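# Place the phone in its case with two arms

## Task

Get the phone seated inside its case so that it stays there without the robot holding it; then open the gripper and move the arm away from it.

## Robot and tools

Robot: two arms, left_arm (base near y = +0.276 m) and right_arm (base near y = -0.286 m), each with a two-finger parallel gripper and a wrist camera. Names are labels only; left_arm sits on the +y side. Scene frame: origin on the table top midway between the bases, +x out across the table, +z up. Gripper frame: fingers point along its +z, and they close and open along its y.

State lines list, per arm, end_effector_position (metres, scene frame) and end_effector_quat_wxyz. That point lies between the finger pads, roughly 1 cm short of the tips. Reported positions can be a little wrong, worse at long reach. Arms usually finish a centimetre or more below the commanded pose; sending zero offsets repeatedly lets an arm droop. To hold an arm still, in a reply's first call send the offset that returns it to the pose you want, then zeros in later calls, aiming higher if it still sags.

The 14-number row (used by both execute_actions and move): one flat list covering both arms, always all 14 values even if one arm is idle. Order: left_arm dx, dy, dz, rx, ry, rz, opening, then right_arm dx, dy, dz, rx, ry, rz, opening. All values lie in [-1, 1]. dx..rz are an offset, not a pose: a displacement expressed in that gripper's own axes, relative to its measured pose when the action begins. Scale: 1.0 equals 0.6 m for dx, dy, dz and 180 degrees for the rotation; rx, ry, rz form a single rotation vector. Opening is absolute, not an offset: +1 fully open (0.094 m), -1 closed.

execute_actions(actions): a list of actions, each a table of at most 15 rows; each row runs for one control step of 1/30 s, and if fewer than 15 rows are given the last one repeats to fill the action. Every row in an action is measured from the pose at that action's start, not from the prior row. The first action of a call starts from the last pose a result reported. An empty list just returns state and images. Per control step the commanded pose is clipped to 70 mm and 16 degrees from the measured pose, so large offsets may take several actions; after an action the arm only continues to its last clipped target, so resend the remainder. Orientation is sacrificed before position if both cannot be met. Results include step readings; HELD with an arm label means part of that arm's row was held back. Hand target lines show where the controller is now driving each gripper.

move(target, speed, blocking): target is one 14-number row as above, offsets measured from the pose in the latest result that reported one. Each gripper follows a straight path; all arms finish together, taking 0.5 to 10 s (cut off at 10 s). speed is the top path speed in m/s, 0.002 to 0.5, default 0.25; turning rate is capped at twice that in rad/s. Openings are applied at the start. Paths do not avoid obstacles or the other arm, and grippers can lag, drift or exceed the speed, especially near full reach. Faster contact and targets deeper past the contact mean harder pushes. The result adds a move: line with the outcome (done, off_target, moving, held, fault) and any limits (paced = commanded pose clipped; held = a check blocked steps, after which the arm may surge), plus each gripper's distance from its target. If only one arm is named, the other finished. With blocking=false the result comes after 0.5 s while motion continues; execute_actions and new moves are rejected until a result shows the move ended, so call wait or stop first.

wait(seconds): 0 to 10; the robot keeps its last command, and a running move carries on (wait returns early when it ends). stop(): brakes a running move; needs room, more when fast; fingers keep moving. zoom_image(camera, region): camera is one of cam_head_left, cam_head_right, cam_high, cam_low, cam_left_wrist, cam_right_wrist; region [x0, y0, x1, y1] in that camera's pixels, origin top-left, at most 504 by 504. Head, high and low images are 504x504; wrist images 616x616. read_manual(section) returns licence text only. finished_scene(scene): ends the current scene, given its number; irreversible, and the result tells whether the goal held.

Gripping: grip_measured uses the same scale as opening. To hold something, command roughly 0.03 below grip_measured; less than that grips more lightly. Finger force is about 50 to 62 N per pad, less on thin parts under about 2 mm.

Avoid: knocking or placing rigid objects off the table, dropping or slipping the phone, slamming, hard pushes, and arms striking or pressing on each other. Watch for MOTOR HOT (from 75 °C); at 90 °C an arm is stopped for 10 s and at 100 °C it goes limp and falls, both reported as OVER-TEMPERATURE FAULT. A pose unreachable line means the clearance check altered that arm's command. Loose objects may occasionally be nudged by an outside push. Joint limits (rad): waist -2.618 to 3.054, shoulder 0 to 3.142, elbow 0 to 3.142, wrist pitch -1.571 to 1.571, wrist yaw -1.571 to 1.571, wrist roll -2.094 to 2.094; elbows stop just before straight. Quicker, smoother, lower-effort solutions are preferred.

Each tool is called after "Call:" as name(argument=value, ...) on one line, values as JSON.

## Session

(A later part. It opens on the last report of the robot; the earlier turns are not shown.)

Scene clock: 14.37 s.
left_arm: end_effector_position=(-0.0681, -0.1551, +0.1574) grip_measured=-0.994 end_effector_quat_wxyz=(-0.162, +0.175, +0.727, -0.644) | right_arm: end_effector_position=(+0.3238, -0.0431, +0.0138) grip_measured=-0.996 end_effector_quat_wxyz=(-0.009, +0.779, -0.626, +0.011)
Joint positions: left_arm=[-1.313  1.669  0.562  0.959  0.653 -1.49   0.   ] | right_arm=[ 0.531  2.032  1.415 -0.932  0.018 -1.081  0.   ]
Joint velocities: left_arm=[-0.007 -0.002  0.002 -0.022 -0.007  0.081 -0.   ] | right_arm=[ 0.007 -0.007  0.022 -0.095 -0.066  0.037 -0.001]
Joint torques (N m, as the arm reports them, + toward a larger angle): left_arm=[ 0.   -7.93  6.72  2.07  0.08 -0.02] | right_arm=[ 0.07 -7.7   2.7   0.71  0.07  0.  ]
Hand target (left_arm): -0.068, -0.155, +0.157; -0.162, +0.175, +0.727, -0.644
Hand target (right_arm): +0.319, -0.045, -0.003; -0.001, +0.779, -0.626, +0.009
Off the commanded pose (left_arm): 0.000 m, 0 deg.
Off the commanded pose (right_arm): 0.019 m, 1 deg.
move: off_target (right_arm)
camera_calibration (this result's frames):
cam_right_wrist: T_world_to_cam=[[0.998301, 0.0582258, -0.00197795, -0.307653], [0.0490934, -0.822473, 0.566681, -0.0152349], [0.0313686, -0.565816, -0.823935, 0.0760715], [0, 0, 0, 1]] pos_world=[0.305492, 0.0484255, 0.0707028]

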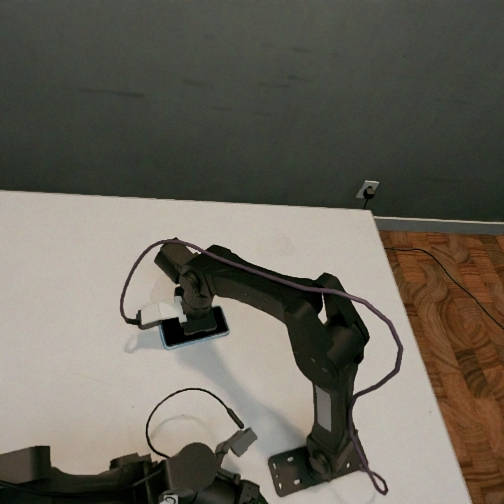

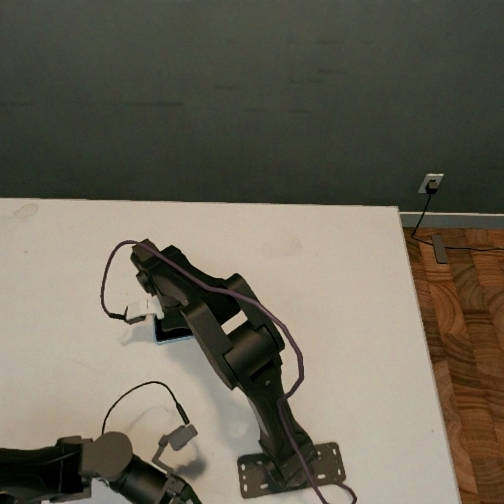

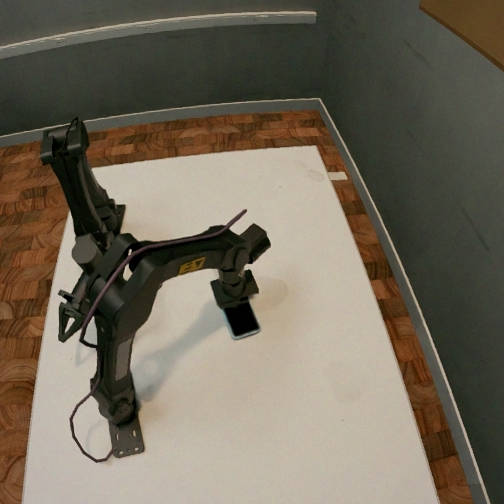

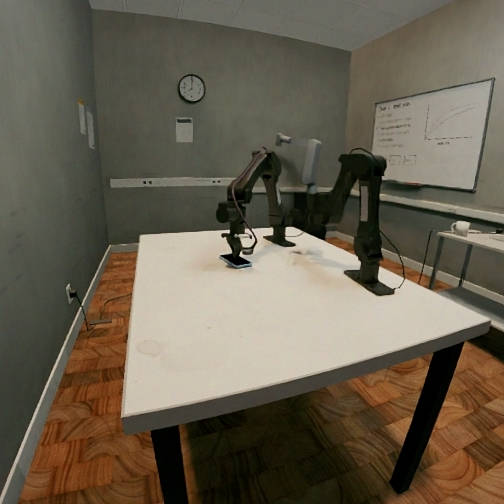

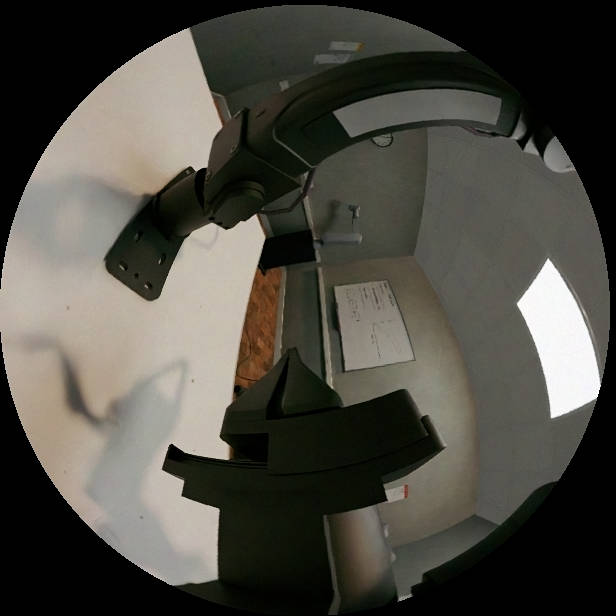

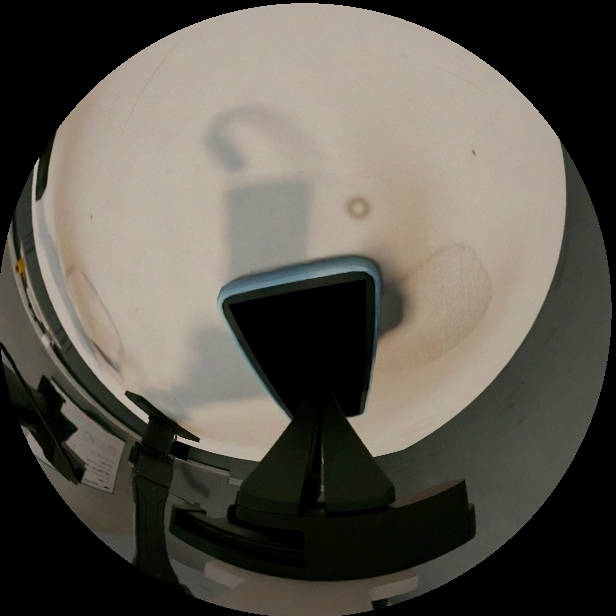

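It appears to have dropped in. Lift and inspect.

Call:
move(target=[0,0,0,0,0,0,-1, 0.06,0,-0.17,0,0,0,-1], speed=0.15)

Call:
zoom_image(camera="cam_low", region=[200, 225, 270, 280])

Call:
zoom_image(camera="cam_high", region=[200, 270, 280, 350])

Call:
zoom_image(camera="cam_right_wrist", region=[230, 180, 420, 380])

Scene clock: 15.90 s.
left_arm: end_effector_position=(-0.0681, -0.1551, +0.1574) grip_measured=-0.994 end_effector_quat_wxyz=(-0.162, +0.175, +0.727, -0.644) | right_arm: end_effector_position=(+0.3218, -0.0795, +0.0998) grip_measured=-0.996 end_effector_quat_wxyz=(+0.009, +0.778, -0.628, +0.007)
Joint positions: left_arm=[-1.313  1.669  0.562  0.959  0.653 -1.49   0.   ] | right_arm=[ 0.456  1.899  1.579 -1.263  0.018 -1.152  0.   ]
Joint velocities: left_arm=[-0.002 -0.007 -0.007  0.037 -0.022 -0.066 -0.   ] | right_arm=[ 0.002  0.007 -0.002  0.051  0.022 -0.007 -0.001]
Joint torques (N m, as the arm reports them, + toward a larger angle): left_arm=[-0.04 -7.94  6.71  2.07  0.08 -0.01] | right_arm=[ -0.53 -10.34   8.99   0.02   0.06  -0.09]
Hand target (left_arm): -0.068, -0.155, +0.157; -0.162, +0.175, +0.727, -0.644
Hand target (right_arm): +0.327, -0.078, +0.116; -0.010, +0.779, -0.626, +0.010
Off the commanded pose (left_arm): 0.000 m, 0 deg.
Off the commanded pose (right_arm): 0.018 m, 2 deg.
move: off_target (right_arm)
camera_calibration (this result's frames):
cam_right_wrist: T_world_to_cam=[[0.998029, 0.0544231, -0.0312336, -0.300705], [0.0624145, -0.809682, 0.58354, -0.0987142], [0.00646877, -0.58434, -0.811483, 0.131676], [0, 0, 0, 1]] pos_world=[0.305422, 0.0133819, 0.155065]

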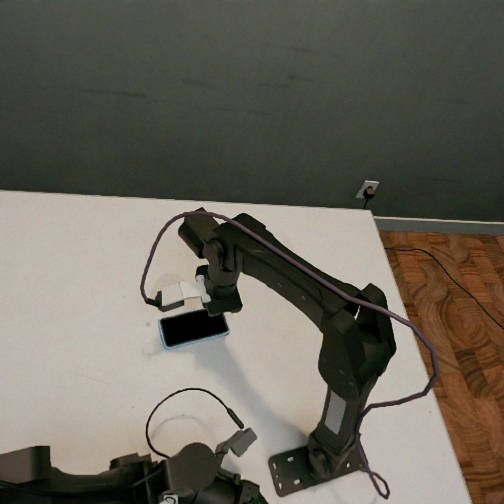

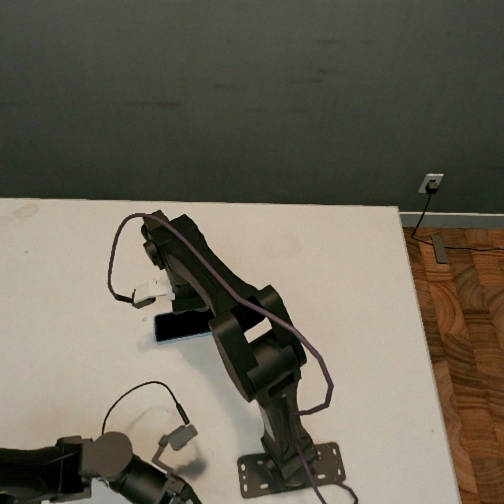

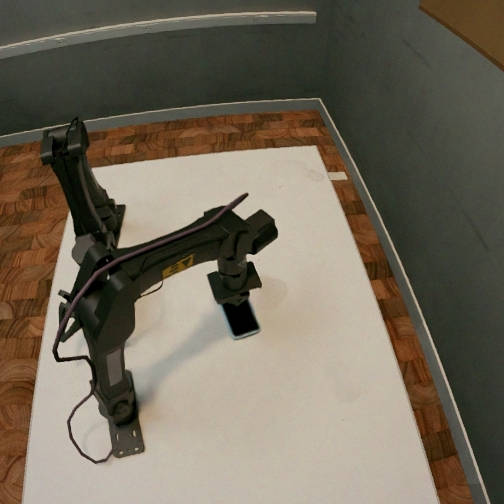

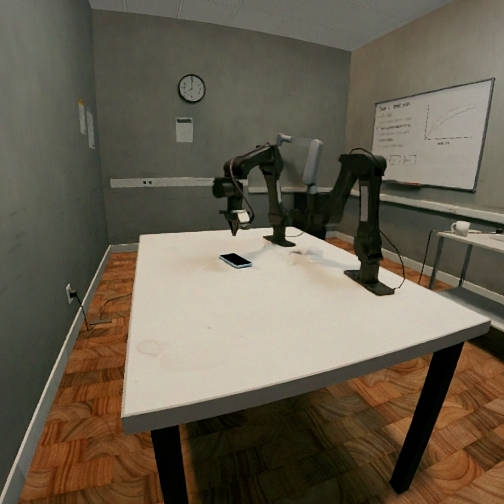

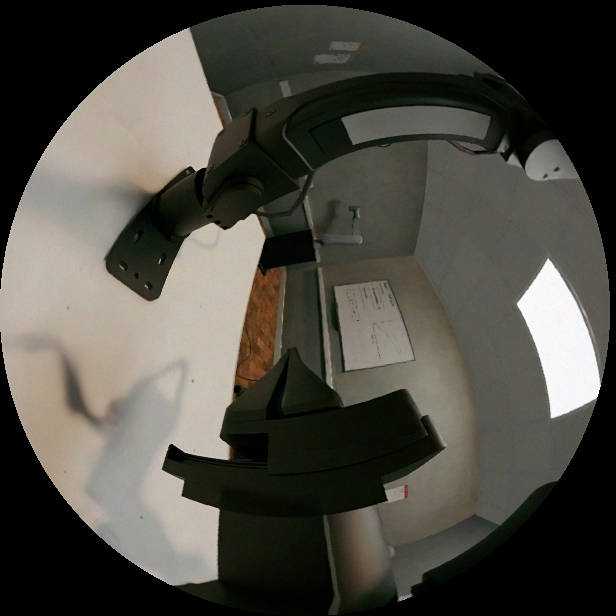

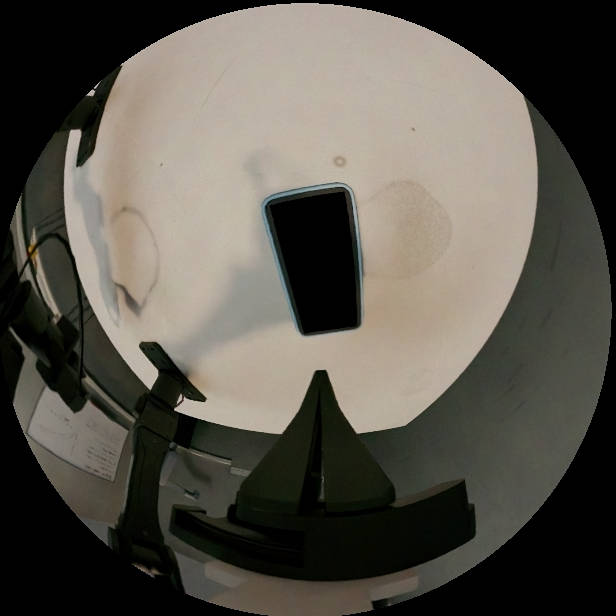

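Region (200, 225, 270, 280) of cam_low's 504x504 image, scaled by 7.200, with more detail than that image has; it fills the top 396 rows of this view, and the rest is white.

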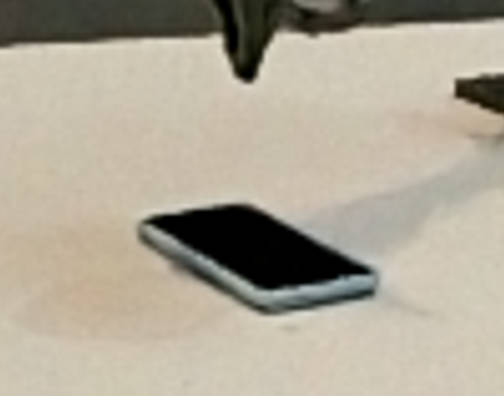

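Region (200, 270, 280, 350) of cam_high's 504x504 image, scaled by 6.300, with more detail than that image has.

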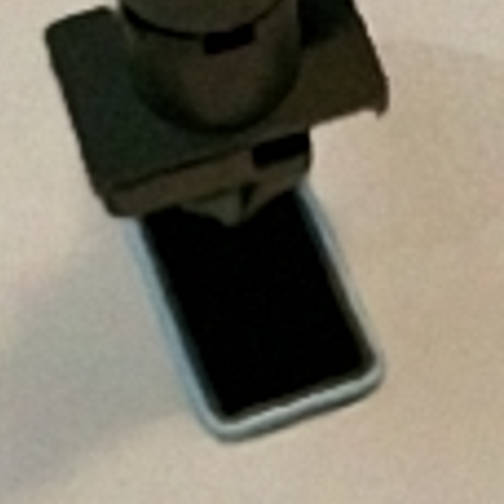

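Region (230, 180, 420, 380) of cam_right_wrist's 616x616 image, scaled by 2.520, with more detail than that image has; it fills the left 479 columns of this view, and the rest is white.

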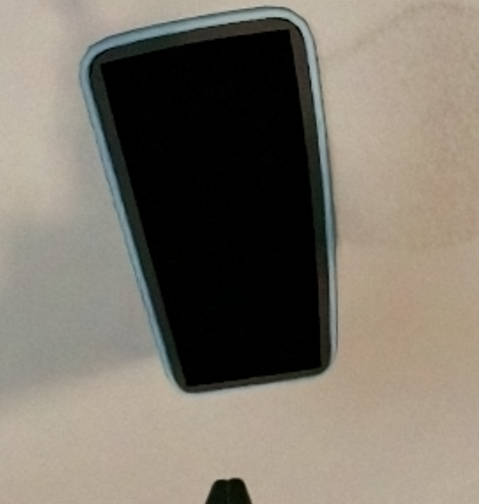

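Call:
zoom_image(camera="cam_head_left", region=[145, 290, 245, 360])

Region (145, 290, 245, 360) of cam_head_left's 504x504 image, scaled by 5.040, with more detail than that image has; it fills the top 353 rows of this view, and the rest is white.

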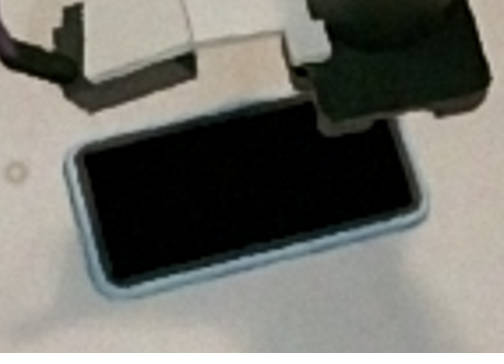

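Call:
move(target=[0,0,0,0,0,0,-1, 0.032,-0.005,0.115,0.004,-0.005,0,-1], speed=0.1)

Call:
move(target=[0,0,0,0,0,0,-1, 0,0.005,0.055,0,0,0,-1], speed=0.025)

Call:
zoom_image(camera="cam_low", region=[200, 225, 270, 280])

Scene clock: 17.70 s.
left_arm: end_effector_position=(-0.0681, -0.1551, +0.1574) grip_measured=-0.994 end_effector_quat_wxyz=(-0.162, +0.175, +0.727, -0.644) | right_arm: end_effector_position=(+0.3281, -0.0987, +0.0329) grip_measured=-0.996 end_effector_quat_wxyz=(+0.005, +0.778, -0.629, +0.008)
Joint positions: left_arm=[-1.313  1.669  0.562  0.959  0.653 -1.49   0.   ] | right_arm=[ 0.401  1.924  1.34  -0.991  0.018 -1.205  0.   ]
Joint velocities: left_arm=[ 0.007 -0.012  0.002 -0.007 -0.022 -0.007  0.   ] | right_arm=[ 0.017 -0.012  0.012  0.007 -0.007  0.051 -0.001]
Joint torques (N m, as the arm reports them, + toward a larger angle): left_arm=[ 0.   -7.96  6.72  2.07  0.08 -0.02] | right_arm=[-0.75 -8.81  5.03  0.35 -0.02 -0.13]
Hand target (left_arm): -0.068, -0.155, +0.157; -0.162, +0.175, +0.727, -0.644
Hand target (right_arm): +0.329, -0.099, +0.031; -0.001, +0.779, -0.628, +0.004
Off the commanded pose (left_arm): 0.000 m, 0 deg.
Off the commanded pose (right_arm): 0.002 m, 1 deg.
move: done
camera_calibration (this result's frames):
cam_right_wrist: T_world_to_cam=[[0.998324, 0.0522633, -0.0248347, -0.308492], [0.05697, -0.812628, 0.579991, -0.0740351], [0.0101309, -0.580434, -0.814244, 0.0653851], [0, 0, 0, 1]] pos_world=[0.311531, -0.00608841, 0.0885178]

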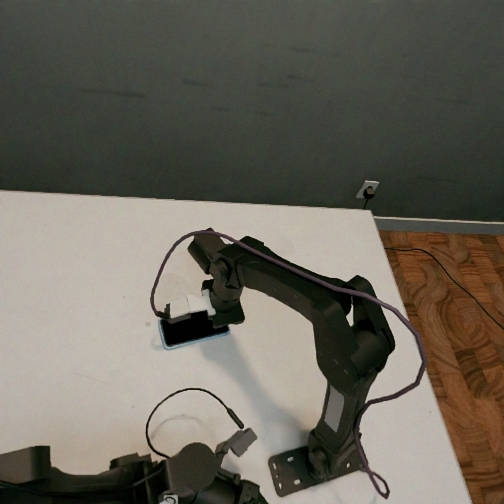

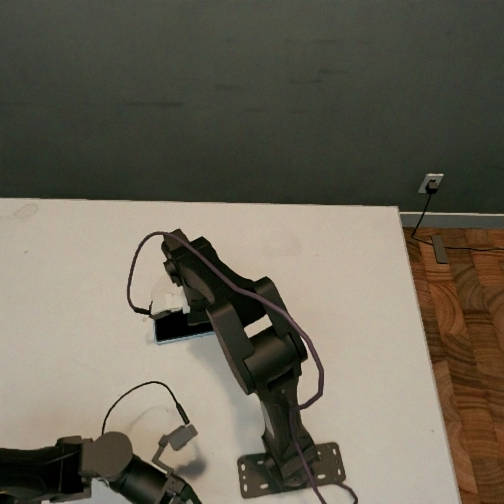

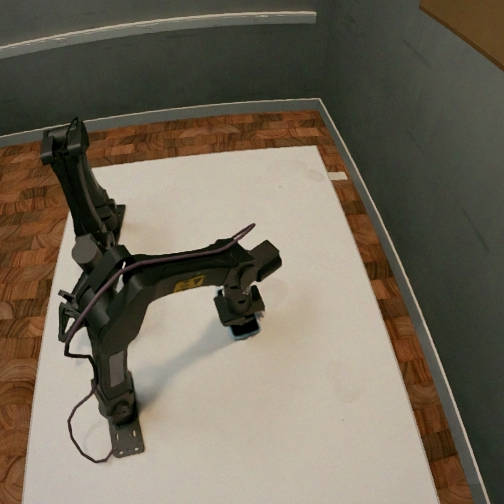

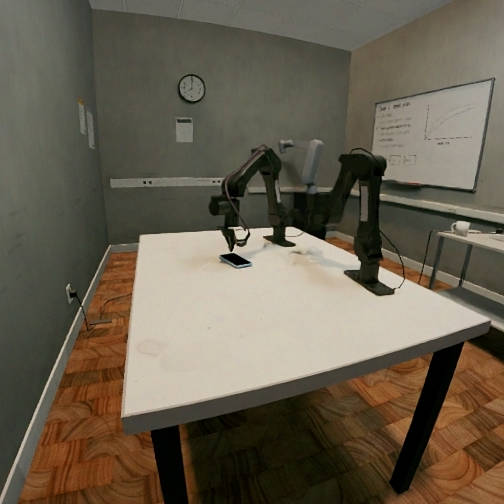

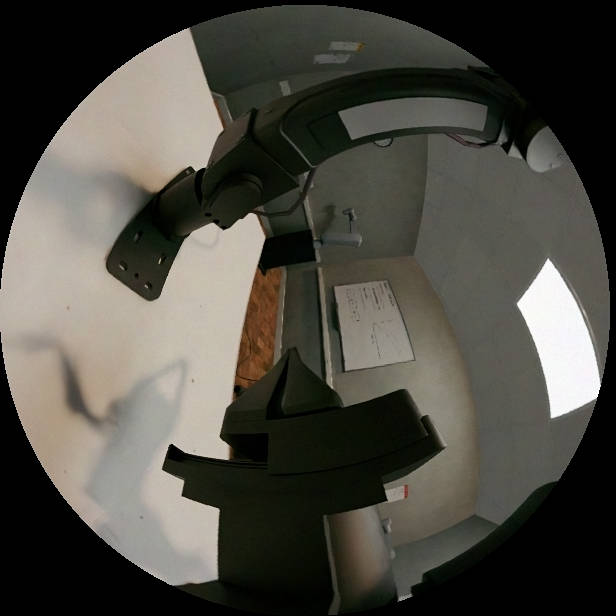

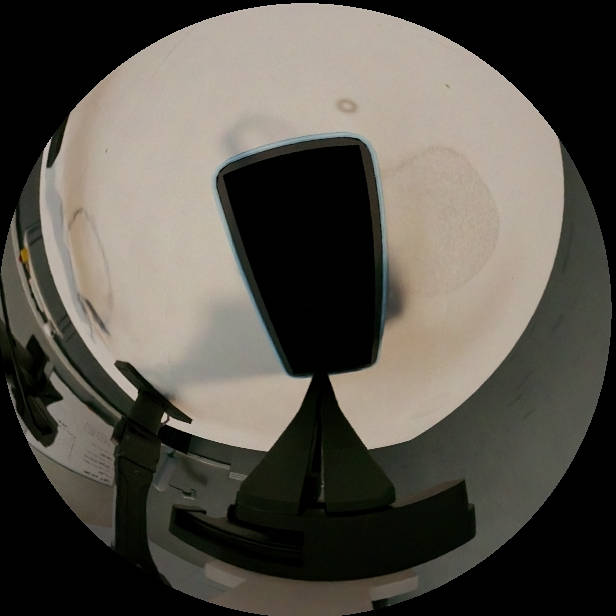

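Scene clock: 19.27 s.
left_arm: end_effector_position=(-0.0681, -0.1551, +0.1574) grip_measured=-0.994 end_effector_quat_wxyz=(-0.162, +0.175, +0.727, -0.644) | right_arm: end_effector_position=(+0.3270, -0.0994, +0.0145) grip_measured=-0.996 end_effector_quat_wxyz=(+0.006, +0.778, -0.629, +0.008)
Joint positions: left_arm=[-1.313  1.669  0.562  0.959  0.653 -1.49   0.   ] | right_arm=[ 0.401  1.946  1.293 -0.923  0.018 -1.205  0.   ]
Joint velocities: left_arm=[ 0.012 -0.002 -0.007  0.066  0.007  0.051  0.001] | right_arm=[-0.012  0.007 -0.002  0.066  0.022  0.037  0.001]
Joint torques (N m, as the arm reports them, + toward a larger angle): left_arm=[-0.01 -7.96  6.74  2.07  0.08 -0.01] | right_arm=[-0.07 -7.39  2.66  0.72  0.1   0.01]
Hand target (left_arm): -0.068, -0.155, +0.157; -0.162, +0.175, +0.727, -0.644
Hand target (right_arm): +0.325, -0.100, +0.000; +0.006, +0.778, -0.629, +0.008
Off the commanded pose (left_arm): 0.000 m, 0 deg.
Off the commanded pose (right_arm): 0.015 m, 0 deg.
move: off_target (right_arm)
camera_calibration (this result's frames):
cam_right_wrist: T_world_to_cam=[[0.9983, 0.0522475, -0.0258247, -0.307805], [0.0575265, -0.812266, 0.580443, -0.0640591], [0.00935017, -0.580942, -0.813891, 0.0502449], [0, 0, 0, 1]] pos_world=[0.310497, -0.00676158, 0.0701275]

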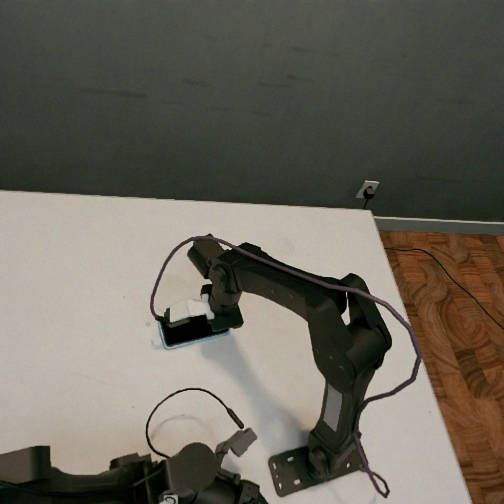

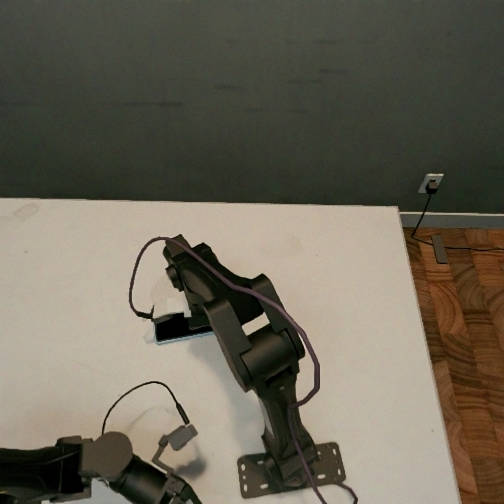

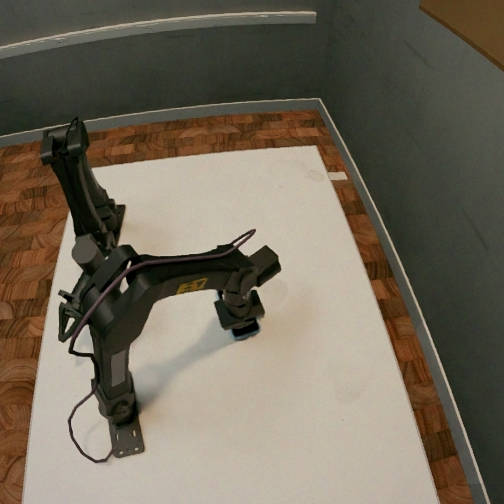

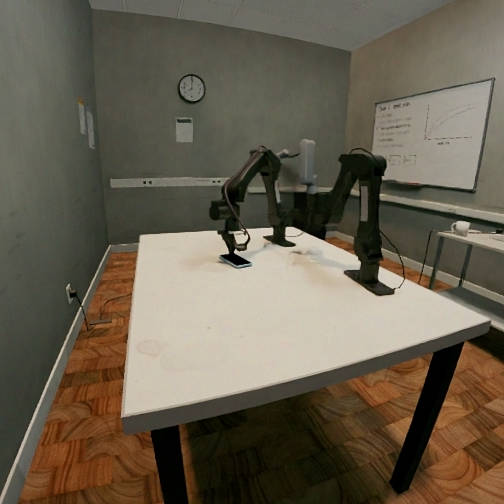

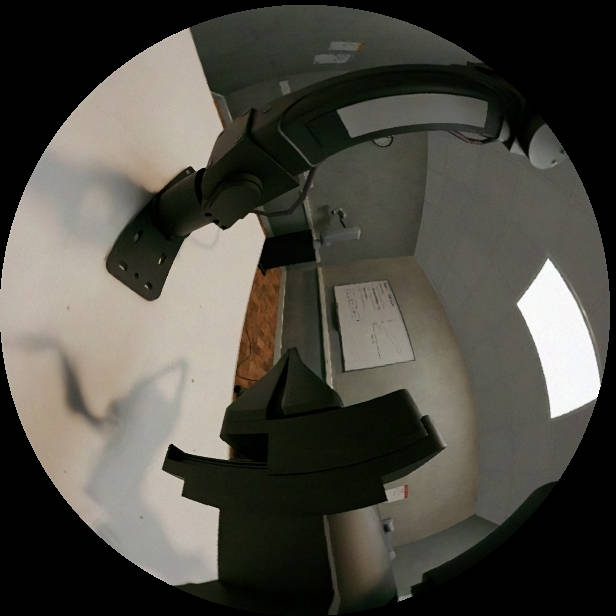

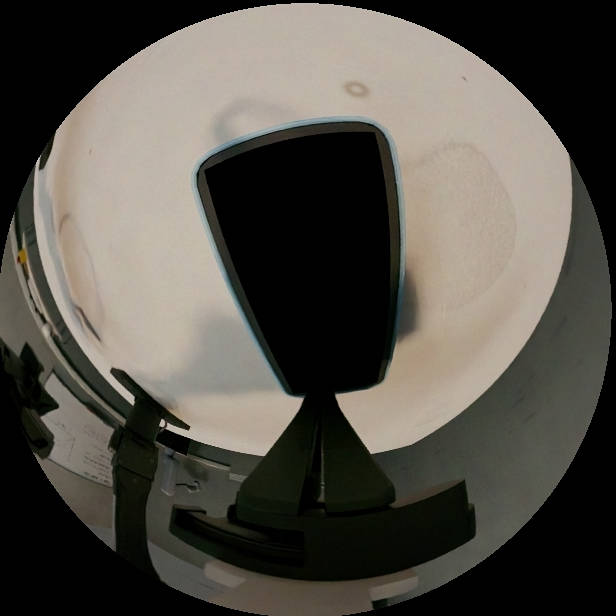

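Region (200, 225, 270, 280) of cam_low's 504x504 image, scaled by 7.200, with more detail than that image has; it fills the top 396 rows of this view, and the rest is white.

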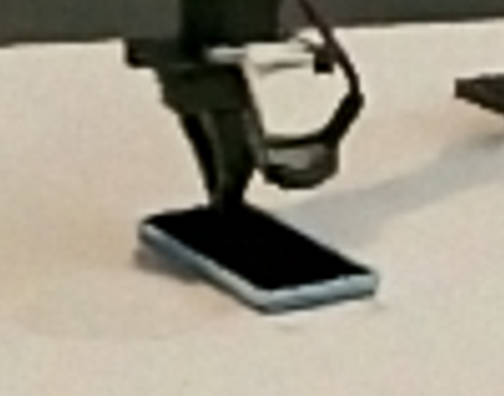

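Call:
move(target=[0,0,0,0,0,0,-1, 0.2,0,-0.3,0,0,0,-1], speed=0.25)

Call:
zoom_image(camera="cam_low", region=[200, 225, 270, 280])

Call:
zoom_image(camera="cam_high", region=[200, 270, 280, 350])

Call:
zoom_image(camera="cam_head_left", region=[145, 290, 245, 360])

Scene clock: 21.00 s.
left_arm: end_effector_position=(-0.0681, -0.1551, +0.1574) grip_measured=-0.994 end_effector_quat_wxyz=(-0.162, +0.175, +0.727, -0.644) | right_arm: end_effector_position=(+0.3491, -0.2134, +0.1863) grip_measured=-0.996 end_effector_quat_wxyz=(+0.004, +0.775, -0.632, +0.008)
Joint positions: left_arm=[-1.313  1.669  0.562  0.959  0.653 -1.49   0.   ] | right_arm=[ 0.059  1.783  1.775 -1.559  0.018 -1.538  0.   ]
Joint velocities: left_arm=[ 0.007 -0.017 -0.027 -0.037  0.007  0.022 -0.   ] | right_arm=[-0.002 -0.002 -0.002  0.007 -0.037  0.037  0.   ]
Joint torques (N m, as the arm reports them, + toward a larger angle): left_arm=[-0.02 -7.94  6.71  2.07  0.08 -0.02] | right_arm=[-0.36 -8.12  8.12  0.01 -0.01 -0.12]
Hand target (left_arm): -0.068, -0.155, +0.157; -0.162, +0.175, +0.727, -0.644
Hand target (right_arm): +0.348, -0.213, +0.196; -0.005, +0.778, -0.629, +0.009
Off the commanded pose (left_arm): 0.000 m, 0 deg.
Off the commanded pose (right_arm): 0.011 m, 1 deg.
joint sent to its limit (right arm) — the command would take joint 4 (wrist pitch) past its lower limit, so that joint was sent only as far as its limit.
move: off_target (right_arm)
camera_calibration (this result's frames):
cam_right_wrist: T_world_to_cam=[[0.998795, 0.0434704, -0.0227638, -0.322087], [0.048616, -0.813672, 0.579288, -0.25464], [0.00665967, -0.579697, -0.814805, 0.125], [0, 0, 0, 1]] pos_world=[0.333246, -0.12073, 0.242028]

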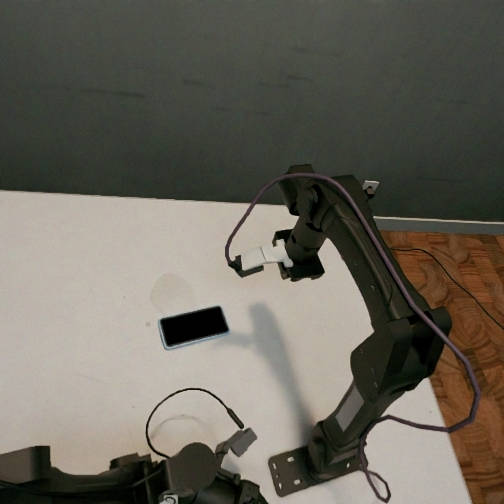

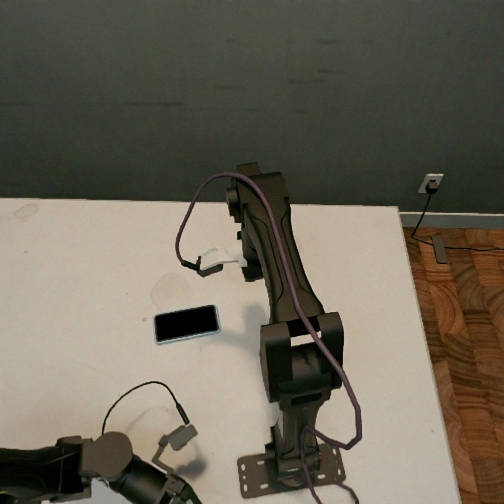

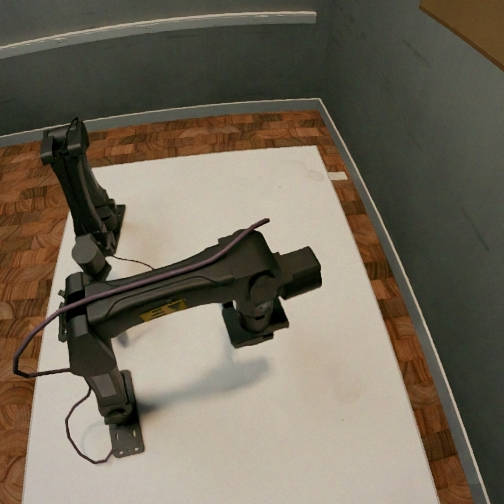

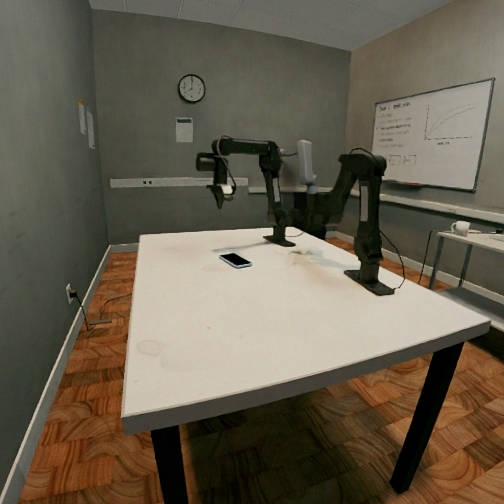

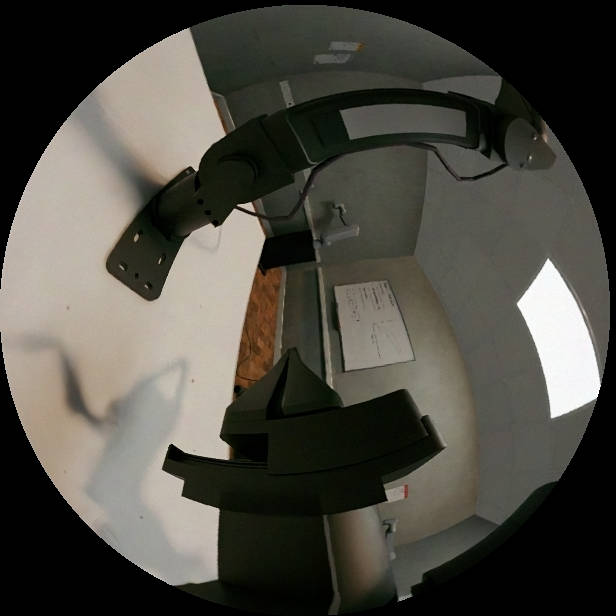

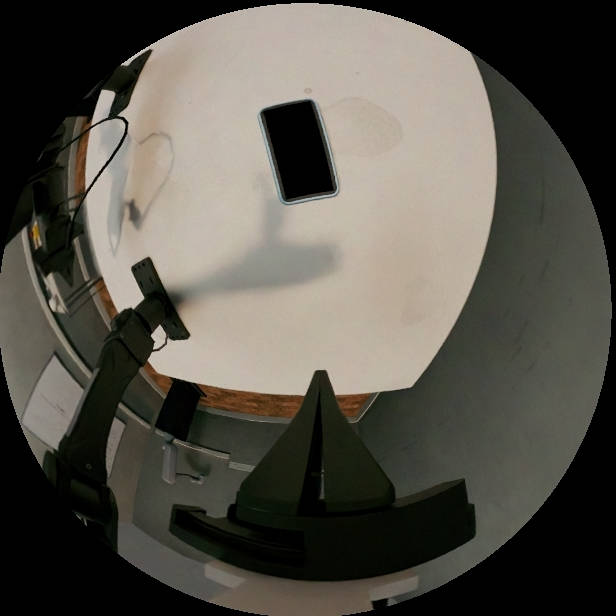

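Region (200, 225, 270, 280) of cam_low's 504x504 image, scaled by 7.200, with more detail than that image has; it fills the top 396 rows of this view, and the rest is white.

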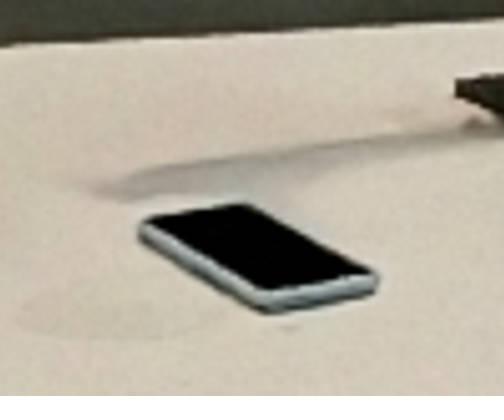

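Region (200, 270, 280, 350) of cam_high's 504x504 image, scaled by 6.300, with more detail than that image has.

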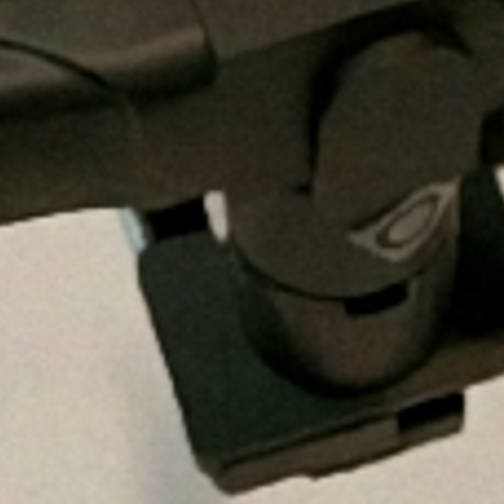

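Region (145, 290, 245, 360) of cam_head_left's 504x504 image, scaled by 5.040, with more detail than that image has; it fills the top 353 rows of this view, and the rest is white.

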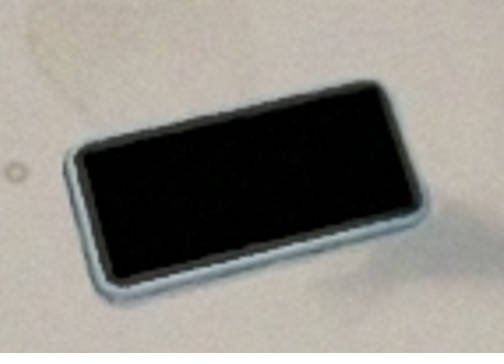

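Call:
zoom_image(camera="cam_right_wrist", region=[240, 85, 360, 215])

Region (240, 85, 360, 215) of cam_right_wrist's 616x616 image, scaled by 3.877, with more detail than that image has; it fills the left 465 columns of this view, and the rest is white.

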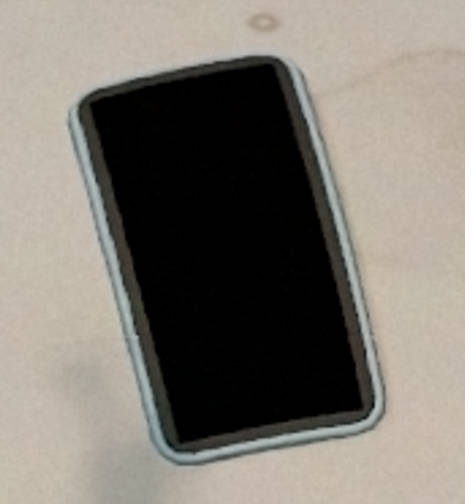

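Call:
move(target=[0,0,0,0,0,0,-1, -0.375,-0.02,0.24,0,0,0,-1], speed=0.2)

Call:
execute_actions(actions=[])

Scene clock: 23.30 s.
left_arm: end_effector_position=(-0.0681, -0.1551, +0.1574) grip_measured=-0.994 end_effector_quat_wxyz=(-0.162, +0.175, +0.727, -0.644) | right_arm: end_effector_position=(+0.3098, -0.0074, +0.0254) grip_measured=-0.996 end_effector_quat_wxyz=(+0.039, +0.779, -0.626, +0.010)
Joint positions: left_arm=[-1.313  1.669  0.562  0.959  0.653 -1.49   0.   ] | right_arm=[ 0.628  2.159  1.657 -1.144  0.027 -0.981  0.   ]
Joint velocities: left_arm=[-0.002 -0.002  0.012 -0.022 -0.037  0.007 -0.001] | right_arm=[ 0.007 -0.007  0.002 -0.022 -0.037  0.022 -0.   ]
Joint torques (N m, as the arm reports them, + toward a larger angle): left_arm=[-0.01 -7.95  6.74  2.06  0.08 -0.02] | right_arm=[ -0.09 -11.18   8.83   0.19   0.14   0.1 ]
Hand target (left_arm): -0.068, -0.155, +0.157; -0.162, +0.175, +0.727, -0.644
Hand target (right_arm): +0.321, +0.003, +0.037; +0.009, +0.775, -0.632, +0.016
Off the commanded pose (left_arm): 0.000 m, 0 deg.
Off the commanded pose (right_arm): 0.021 m, 4 deg.
move: off_target (right_arm)
camera_calibration (this result's frames):
cam_right_wrist: T_world_to_cam=[[0.996335, 0.0536183, -0.0666483, -0.293494], [0.083494, -0.778956, 0.621495, -0.00348305], [-0.0185925, -0.624782, -0.780578, 0.120148], [0, 0, 0, 1]] pos_world=[0.294943, 0.08809, 0.0763888]

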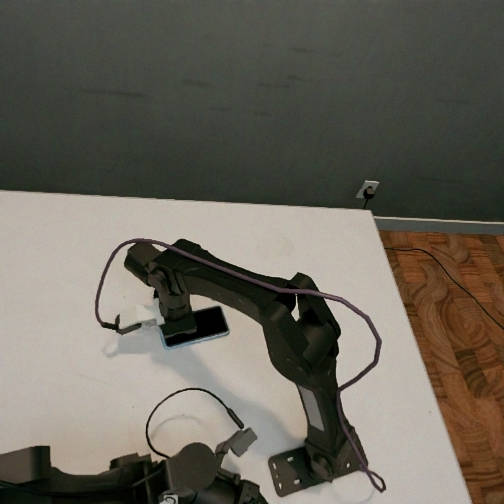

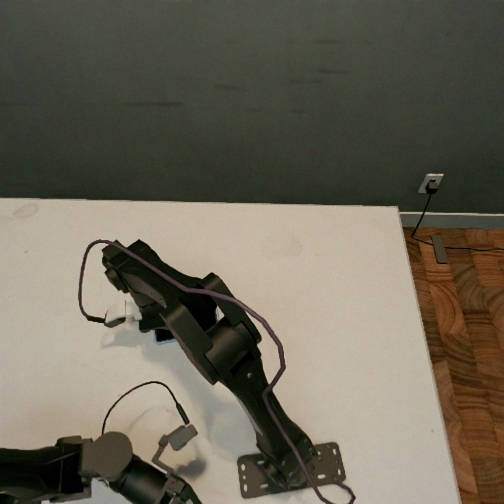

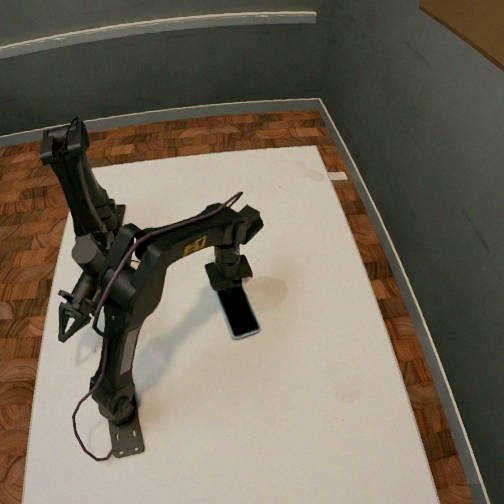

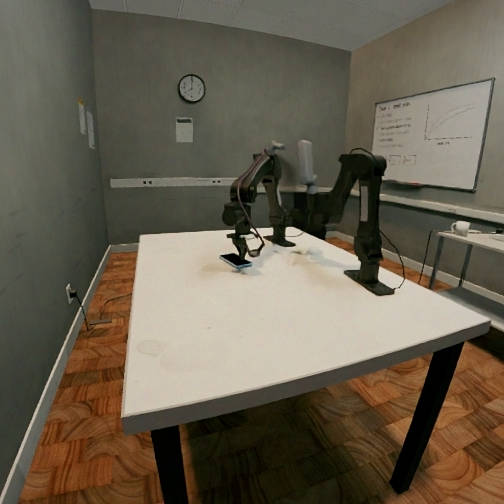

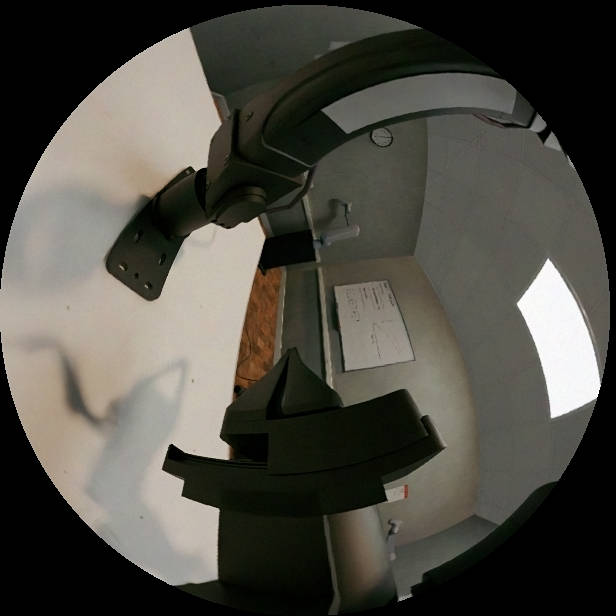

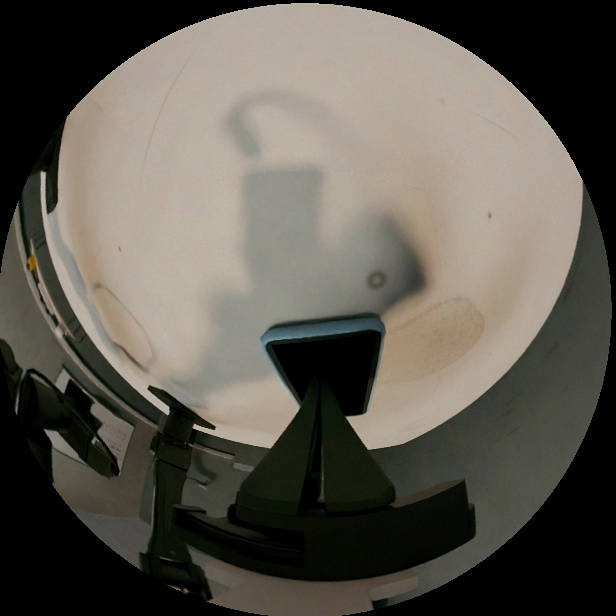

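Scene clock: 23.30 s.
left_arm: end_effector_position=(-0.0681, -0.1551, +0.1574) grip_measured=-0.994 end_effector_quat_wxyz=(-0.162, +0.175, +0.727, -0.644) | right_arm: end_effector_position=(+0.3098, -0.0074, +0.0254) grip_measured=-0.996 end_effector_quat_wxyz=(+0.039, +0.779, -0.626, +0.010)
Joint positions: left_arm=[-1.313  1.669  0.562  0.959  0.653 -1.49   0.   ] | right_arm=[ 0.628  2.159  1.657 -1.144  0.027 -0.981  0.   ]
Joint velocities: left_arm=[-0.002 -0.002  0.012 -0.022 -0.037  0.007 -0.001] | right_arm=[ 0.007 -0.007  0.002 -0.022 -0.037  0.022 -0.   ]
Joint torques (N m, as the arm reports them, + toward a larger angle): left_arm=[-0.01 -7.95  6.74  2.06  0.08 -0.02] | right_arm=[ -0.09 -11.18   8.83   0.19   0.14   0.1 ]
Hand target (left_arm): -0.068, -0.155, +0.157; -0.162, +0.175, +0.727, -0.644
Hand target (right_arm): +0.321, +0.003, +0.037; +0.009, +0.775, -0.632, +0.016
Off the commanded pose (left_arm): 0.000 m, 0 deg.
Off the commanded pose (right_arm): 0.021 m, 4 deg.
camera_calibration (this result's frames):
cam_right_wrist: T_world_to_cam=[[0.996335, 0.0536183, -0.0666483, -0.293494], [0.083494, -0.778956, 0.621495, -0.00348305], [-0.0185925, -0.624782, -0.780578, 0.120148], [0, 0, 0, 1]] pos_world=[0.294943, 0.08809, 0.0763888]

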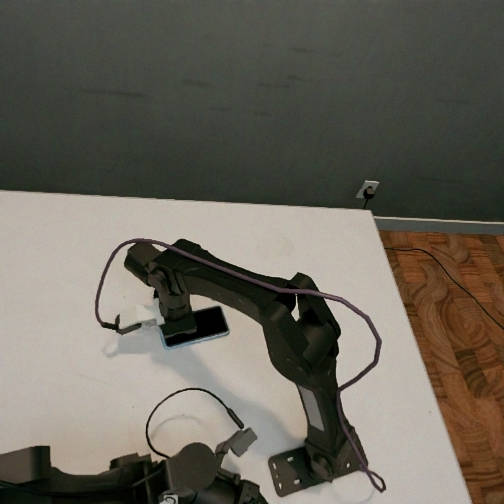

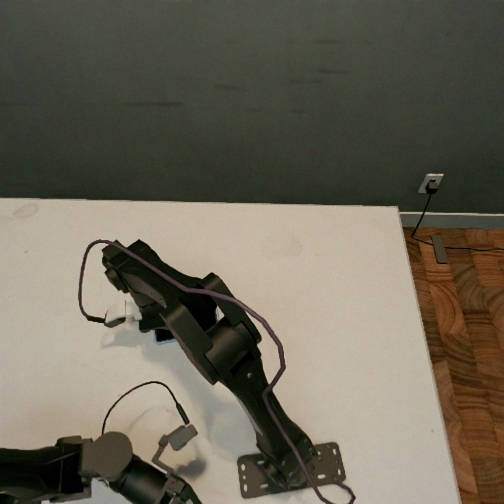

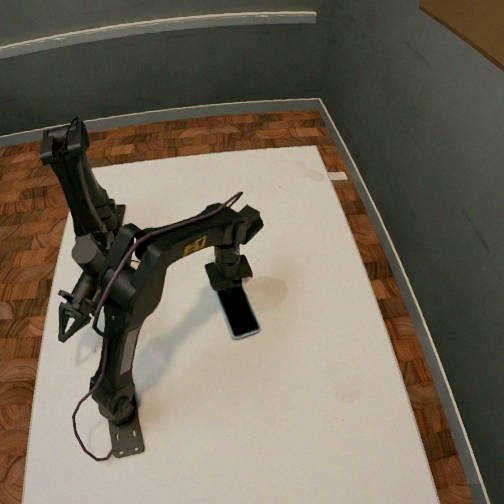

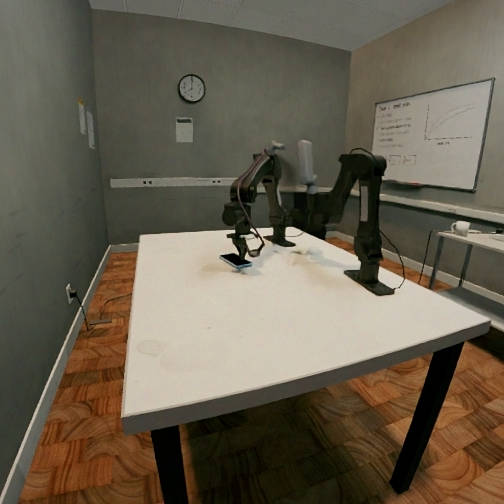

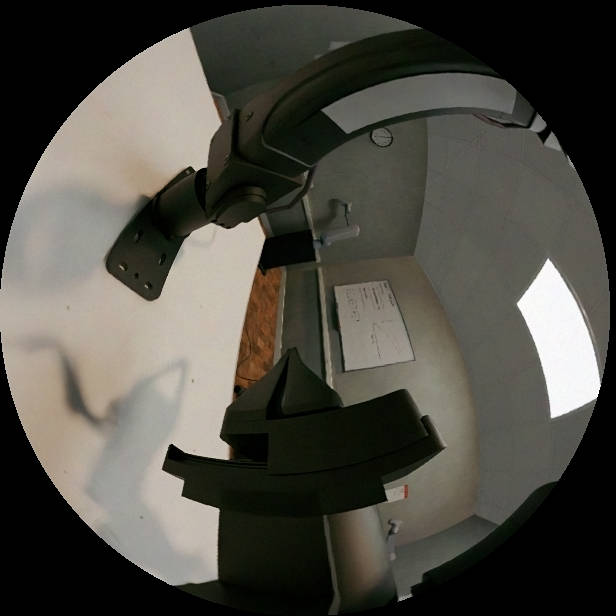

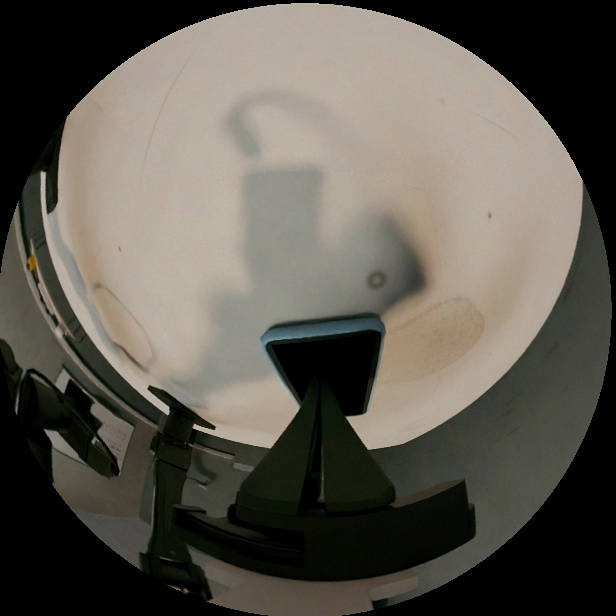

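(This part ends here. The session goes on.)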